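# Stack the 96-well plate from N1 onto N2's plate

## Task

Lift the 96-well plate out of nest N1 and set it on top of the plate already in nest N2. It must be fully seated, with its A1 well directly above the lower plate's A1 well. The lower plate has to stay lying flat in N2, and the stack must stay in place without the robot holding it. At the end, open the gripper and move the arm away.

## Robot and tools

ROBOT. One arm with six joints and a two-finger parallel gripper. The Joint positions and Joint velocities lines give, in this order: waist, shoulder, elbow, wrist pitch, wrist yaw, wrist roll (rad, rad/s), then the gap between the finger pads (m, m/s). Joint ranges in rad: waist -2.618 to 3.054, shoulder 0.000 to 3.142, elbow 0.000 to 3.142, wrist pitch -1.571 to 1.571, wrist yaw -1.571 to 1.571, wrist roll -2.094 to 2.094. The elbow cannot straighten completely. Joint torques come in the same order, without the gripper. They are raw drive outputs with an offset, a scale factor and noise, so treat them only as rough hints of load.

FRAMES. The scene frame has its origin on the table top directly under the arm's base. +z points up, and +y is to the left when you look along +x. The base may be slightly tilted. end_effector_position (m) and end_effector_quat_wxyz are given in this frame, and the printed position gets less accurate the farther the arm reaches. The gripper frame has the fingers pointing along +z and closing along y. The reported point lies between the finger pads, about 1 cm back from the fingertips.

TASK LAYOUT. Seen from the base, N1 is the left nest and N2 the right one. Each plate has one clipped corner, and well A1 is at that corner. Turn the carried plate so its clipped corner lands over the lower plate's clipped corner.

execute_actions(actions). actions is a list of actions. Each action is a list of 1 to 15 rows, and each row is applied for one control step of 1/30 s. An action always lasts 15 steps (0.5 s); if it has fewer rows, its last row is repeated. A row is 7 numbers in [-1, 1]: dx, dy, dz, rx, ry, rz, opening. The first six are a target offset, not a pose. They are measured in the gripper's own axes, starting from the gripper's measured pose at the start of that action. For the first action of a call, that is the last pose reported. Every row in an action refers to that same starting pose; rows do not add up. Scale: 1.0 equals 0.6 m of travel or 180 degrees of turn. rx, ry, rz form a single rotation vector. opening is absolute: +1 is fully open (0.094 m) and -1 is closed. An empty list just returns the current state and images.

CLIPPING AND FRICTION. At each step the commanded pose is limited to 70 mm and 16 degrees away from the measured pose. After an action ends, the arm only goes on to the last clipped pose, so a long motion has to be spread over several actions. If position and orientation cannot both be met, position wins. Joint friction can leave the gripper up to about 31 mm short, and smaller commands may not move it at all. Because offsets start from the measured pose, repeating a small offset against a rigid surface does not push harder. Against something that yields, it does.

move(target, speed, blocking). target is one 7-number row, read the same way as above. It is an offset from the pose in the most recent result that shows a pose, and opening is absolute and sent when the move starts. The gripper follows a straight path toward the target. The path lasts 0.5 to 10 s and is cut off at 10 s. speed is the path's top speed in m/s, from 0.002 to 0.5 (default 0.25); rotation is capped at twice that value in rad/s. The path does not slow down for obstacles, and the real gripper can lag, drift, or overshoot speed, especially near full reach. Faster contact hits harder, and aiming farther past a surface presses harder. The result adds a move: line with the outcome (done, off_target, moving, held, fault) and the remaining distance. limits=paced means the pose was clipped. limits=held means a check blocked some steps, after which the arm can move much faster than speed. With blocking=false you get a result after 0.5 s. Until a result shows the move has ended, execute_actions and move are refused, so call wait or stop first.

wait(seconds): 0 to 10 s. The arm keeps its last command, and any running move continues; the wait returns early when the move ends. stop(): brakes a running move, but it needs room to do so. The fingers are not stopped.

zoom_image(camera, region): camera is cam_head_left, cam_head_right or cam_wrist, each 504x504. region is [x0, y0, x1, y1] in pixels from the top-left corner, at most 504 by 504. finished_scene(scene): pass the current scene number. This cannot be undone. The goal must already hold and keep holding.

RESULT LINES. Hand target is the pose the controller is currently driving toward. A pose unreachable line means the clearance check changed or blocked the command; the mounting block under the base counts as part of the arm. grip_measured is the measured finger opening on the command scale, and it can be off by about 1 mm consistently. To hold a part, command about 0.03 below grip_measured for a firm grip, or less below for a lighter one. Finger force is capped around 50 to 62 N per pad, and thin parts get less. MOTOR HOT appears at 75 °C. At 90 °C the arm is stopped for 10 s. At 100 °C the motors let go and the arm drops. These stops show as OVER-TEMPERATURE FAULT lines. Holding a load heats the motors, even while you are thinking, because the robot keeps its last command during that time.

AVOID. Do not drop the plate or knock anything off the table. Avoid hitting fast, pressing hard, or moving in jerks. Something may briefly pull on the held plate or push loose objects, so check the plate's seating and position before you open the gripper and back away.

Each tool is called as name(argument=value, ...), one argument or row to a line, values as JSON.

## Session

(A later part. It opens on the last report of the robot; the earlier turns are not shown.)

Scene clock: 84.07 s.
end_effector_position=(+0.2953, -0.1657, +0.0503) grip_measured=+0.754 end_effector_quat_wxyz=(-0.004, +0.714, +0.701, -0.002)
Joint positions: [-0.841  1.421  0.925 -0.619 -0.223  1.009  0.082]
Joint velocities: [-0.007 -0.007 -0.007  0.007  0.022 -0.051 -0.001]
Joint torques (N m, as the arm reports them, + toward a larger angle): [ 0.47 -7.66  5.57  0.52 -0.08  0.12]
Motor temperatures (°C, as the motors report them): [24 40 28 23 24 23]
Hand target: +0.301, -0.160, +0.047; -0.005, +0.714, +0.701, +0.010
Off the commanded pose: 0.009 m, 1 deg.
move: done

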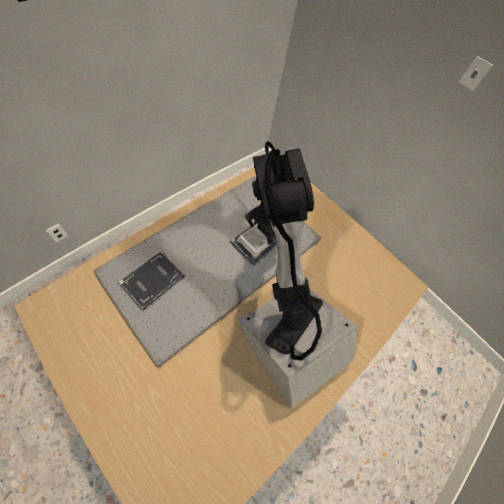

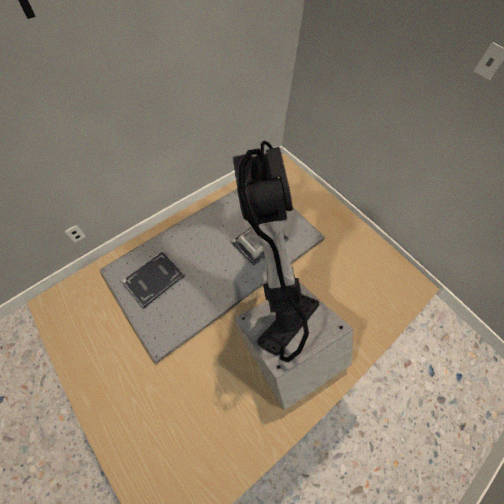

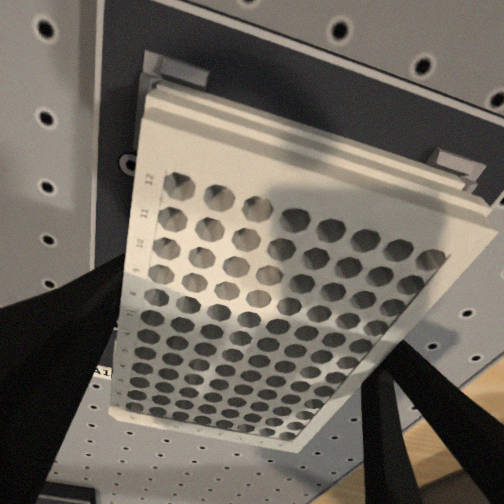

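Locked in.

move(
  target=[0,0,0,0,0,0,1],
)

move(
  target=[0,0.008,-0.16,0,0,0,1],
  speed=0.1,
)

Scene clock: 88.20 s.
end_effector_position=(+0.2952, -0.1658, +0.0505) grip_measured=+1.000 end_effector_quat_wxyz=(-0.004, +0.714, +0.701, -0.003)
Joint positions: [-0.841  1.42   0.925 -0.62  -0.221  1.009  0.094]
Joint velocities: [ 0.007 -0.002  0.002 -0.037 -0.022 -0.037  0.   ]
Joint torques (N m, as the arm reports them, + toward a larger angle): [-0.82 -8.48  5.58  0.35  0.09  0.01]
Motor temperatures (°C, as the motors report them): [24 40 28 23 24 23]
Hand target: +0.295, -0.166, +0.050; -0.004, +0.714, +0.701, -0.002
Off the commanded pose: 0.000 m, 0 deg.
move: done

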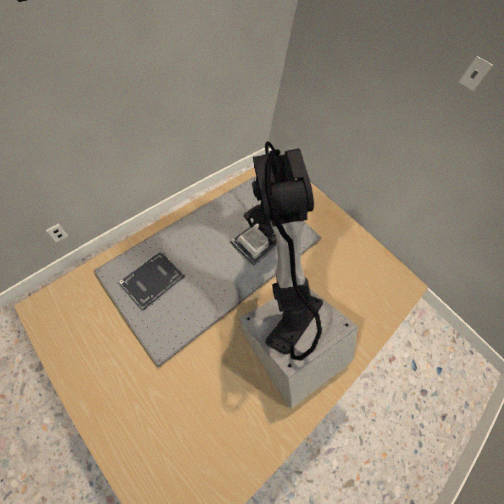

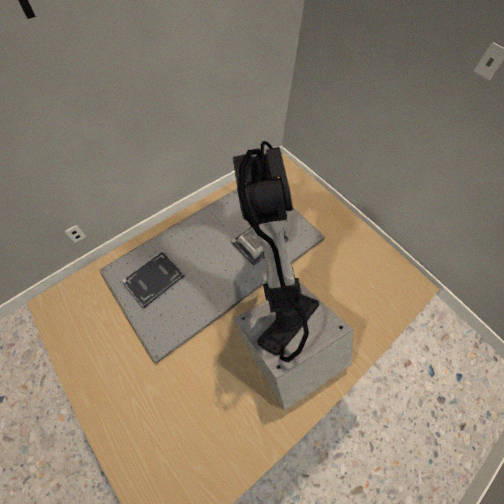

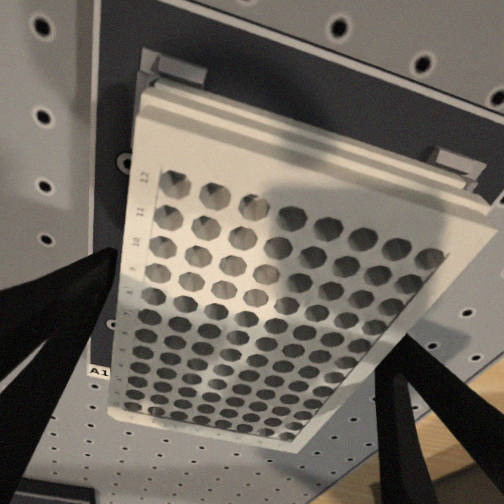

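Scene clock: 89.77 s.
end_effector_position=(+0.2964, -0.1643, +0.1380) grip_measured=+1.000 end_effector_quat_wxyz=(-0.013, +0.716, +0.698, -0.008)
Joint positions: [-0.916  1.268  1.127 -1.01  -0.247  0.941  0.094]
Joint velocities: [-0.002 -0.012 -0.002  0.095 -0.037 -0.007  0.   ]
Joint torques (N m, as the arm reports them, + toward a larger angle): [-1.45 -8.94  8.31  0.22  0.01 -0.03]
Motor temperatures (°C, as the motors report them): [24 40 28 23 24 23]
Hand target: +0.300, -0.165, +0.147; -0.004, +0.714, +0.701, -0.003
Off the commanded pose: 0.010 m, 1 deg.
move: done

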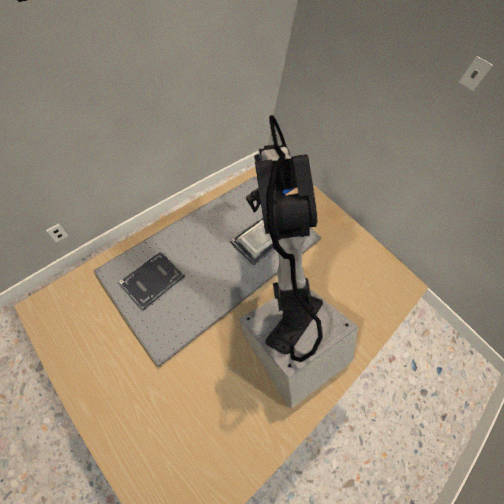

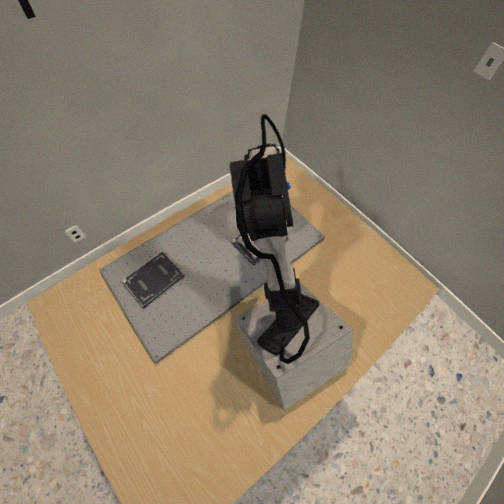

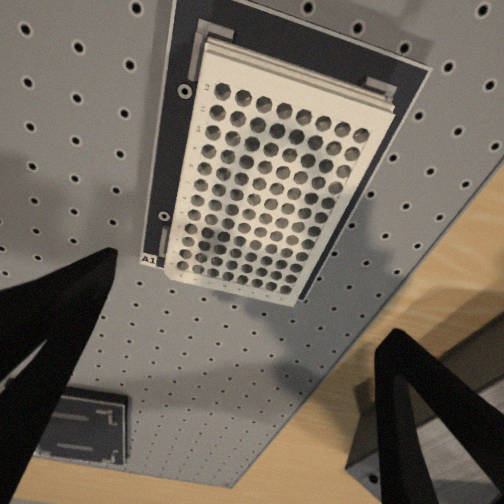

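finished_scene(
  scene=2,
)

The scene is finished: the task was done.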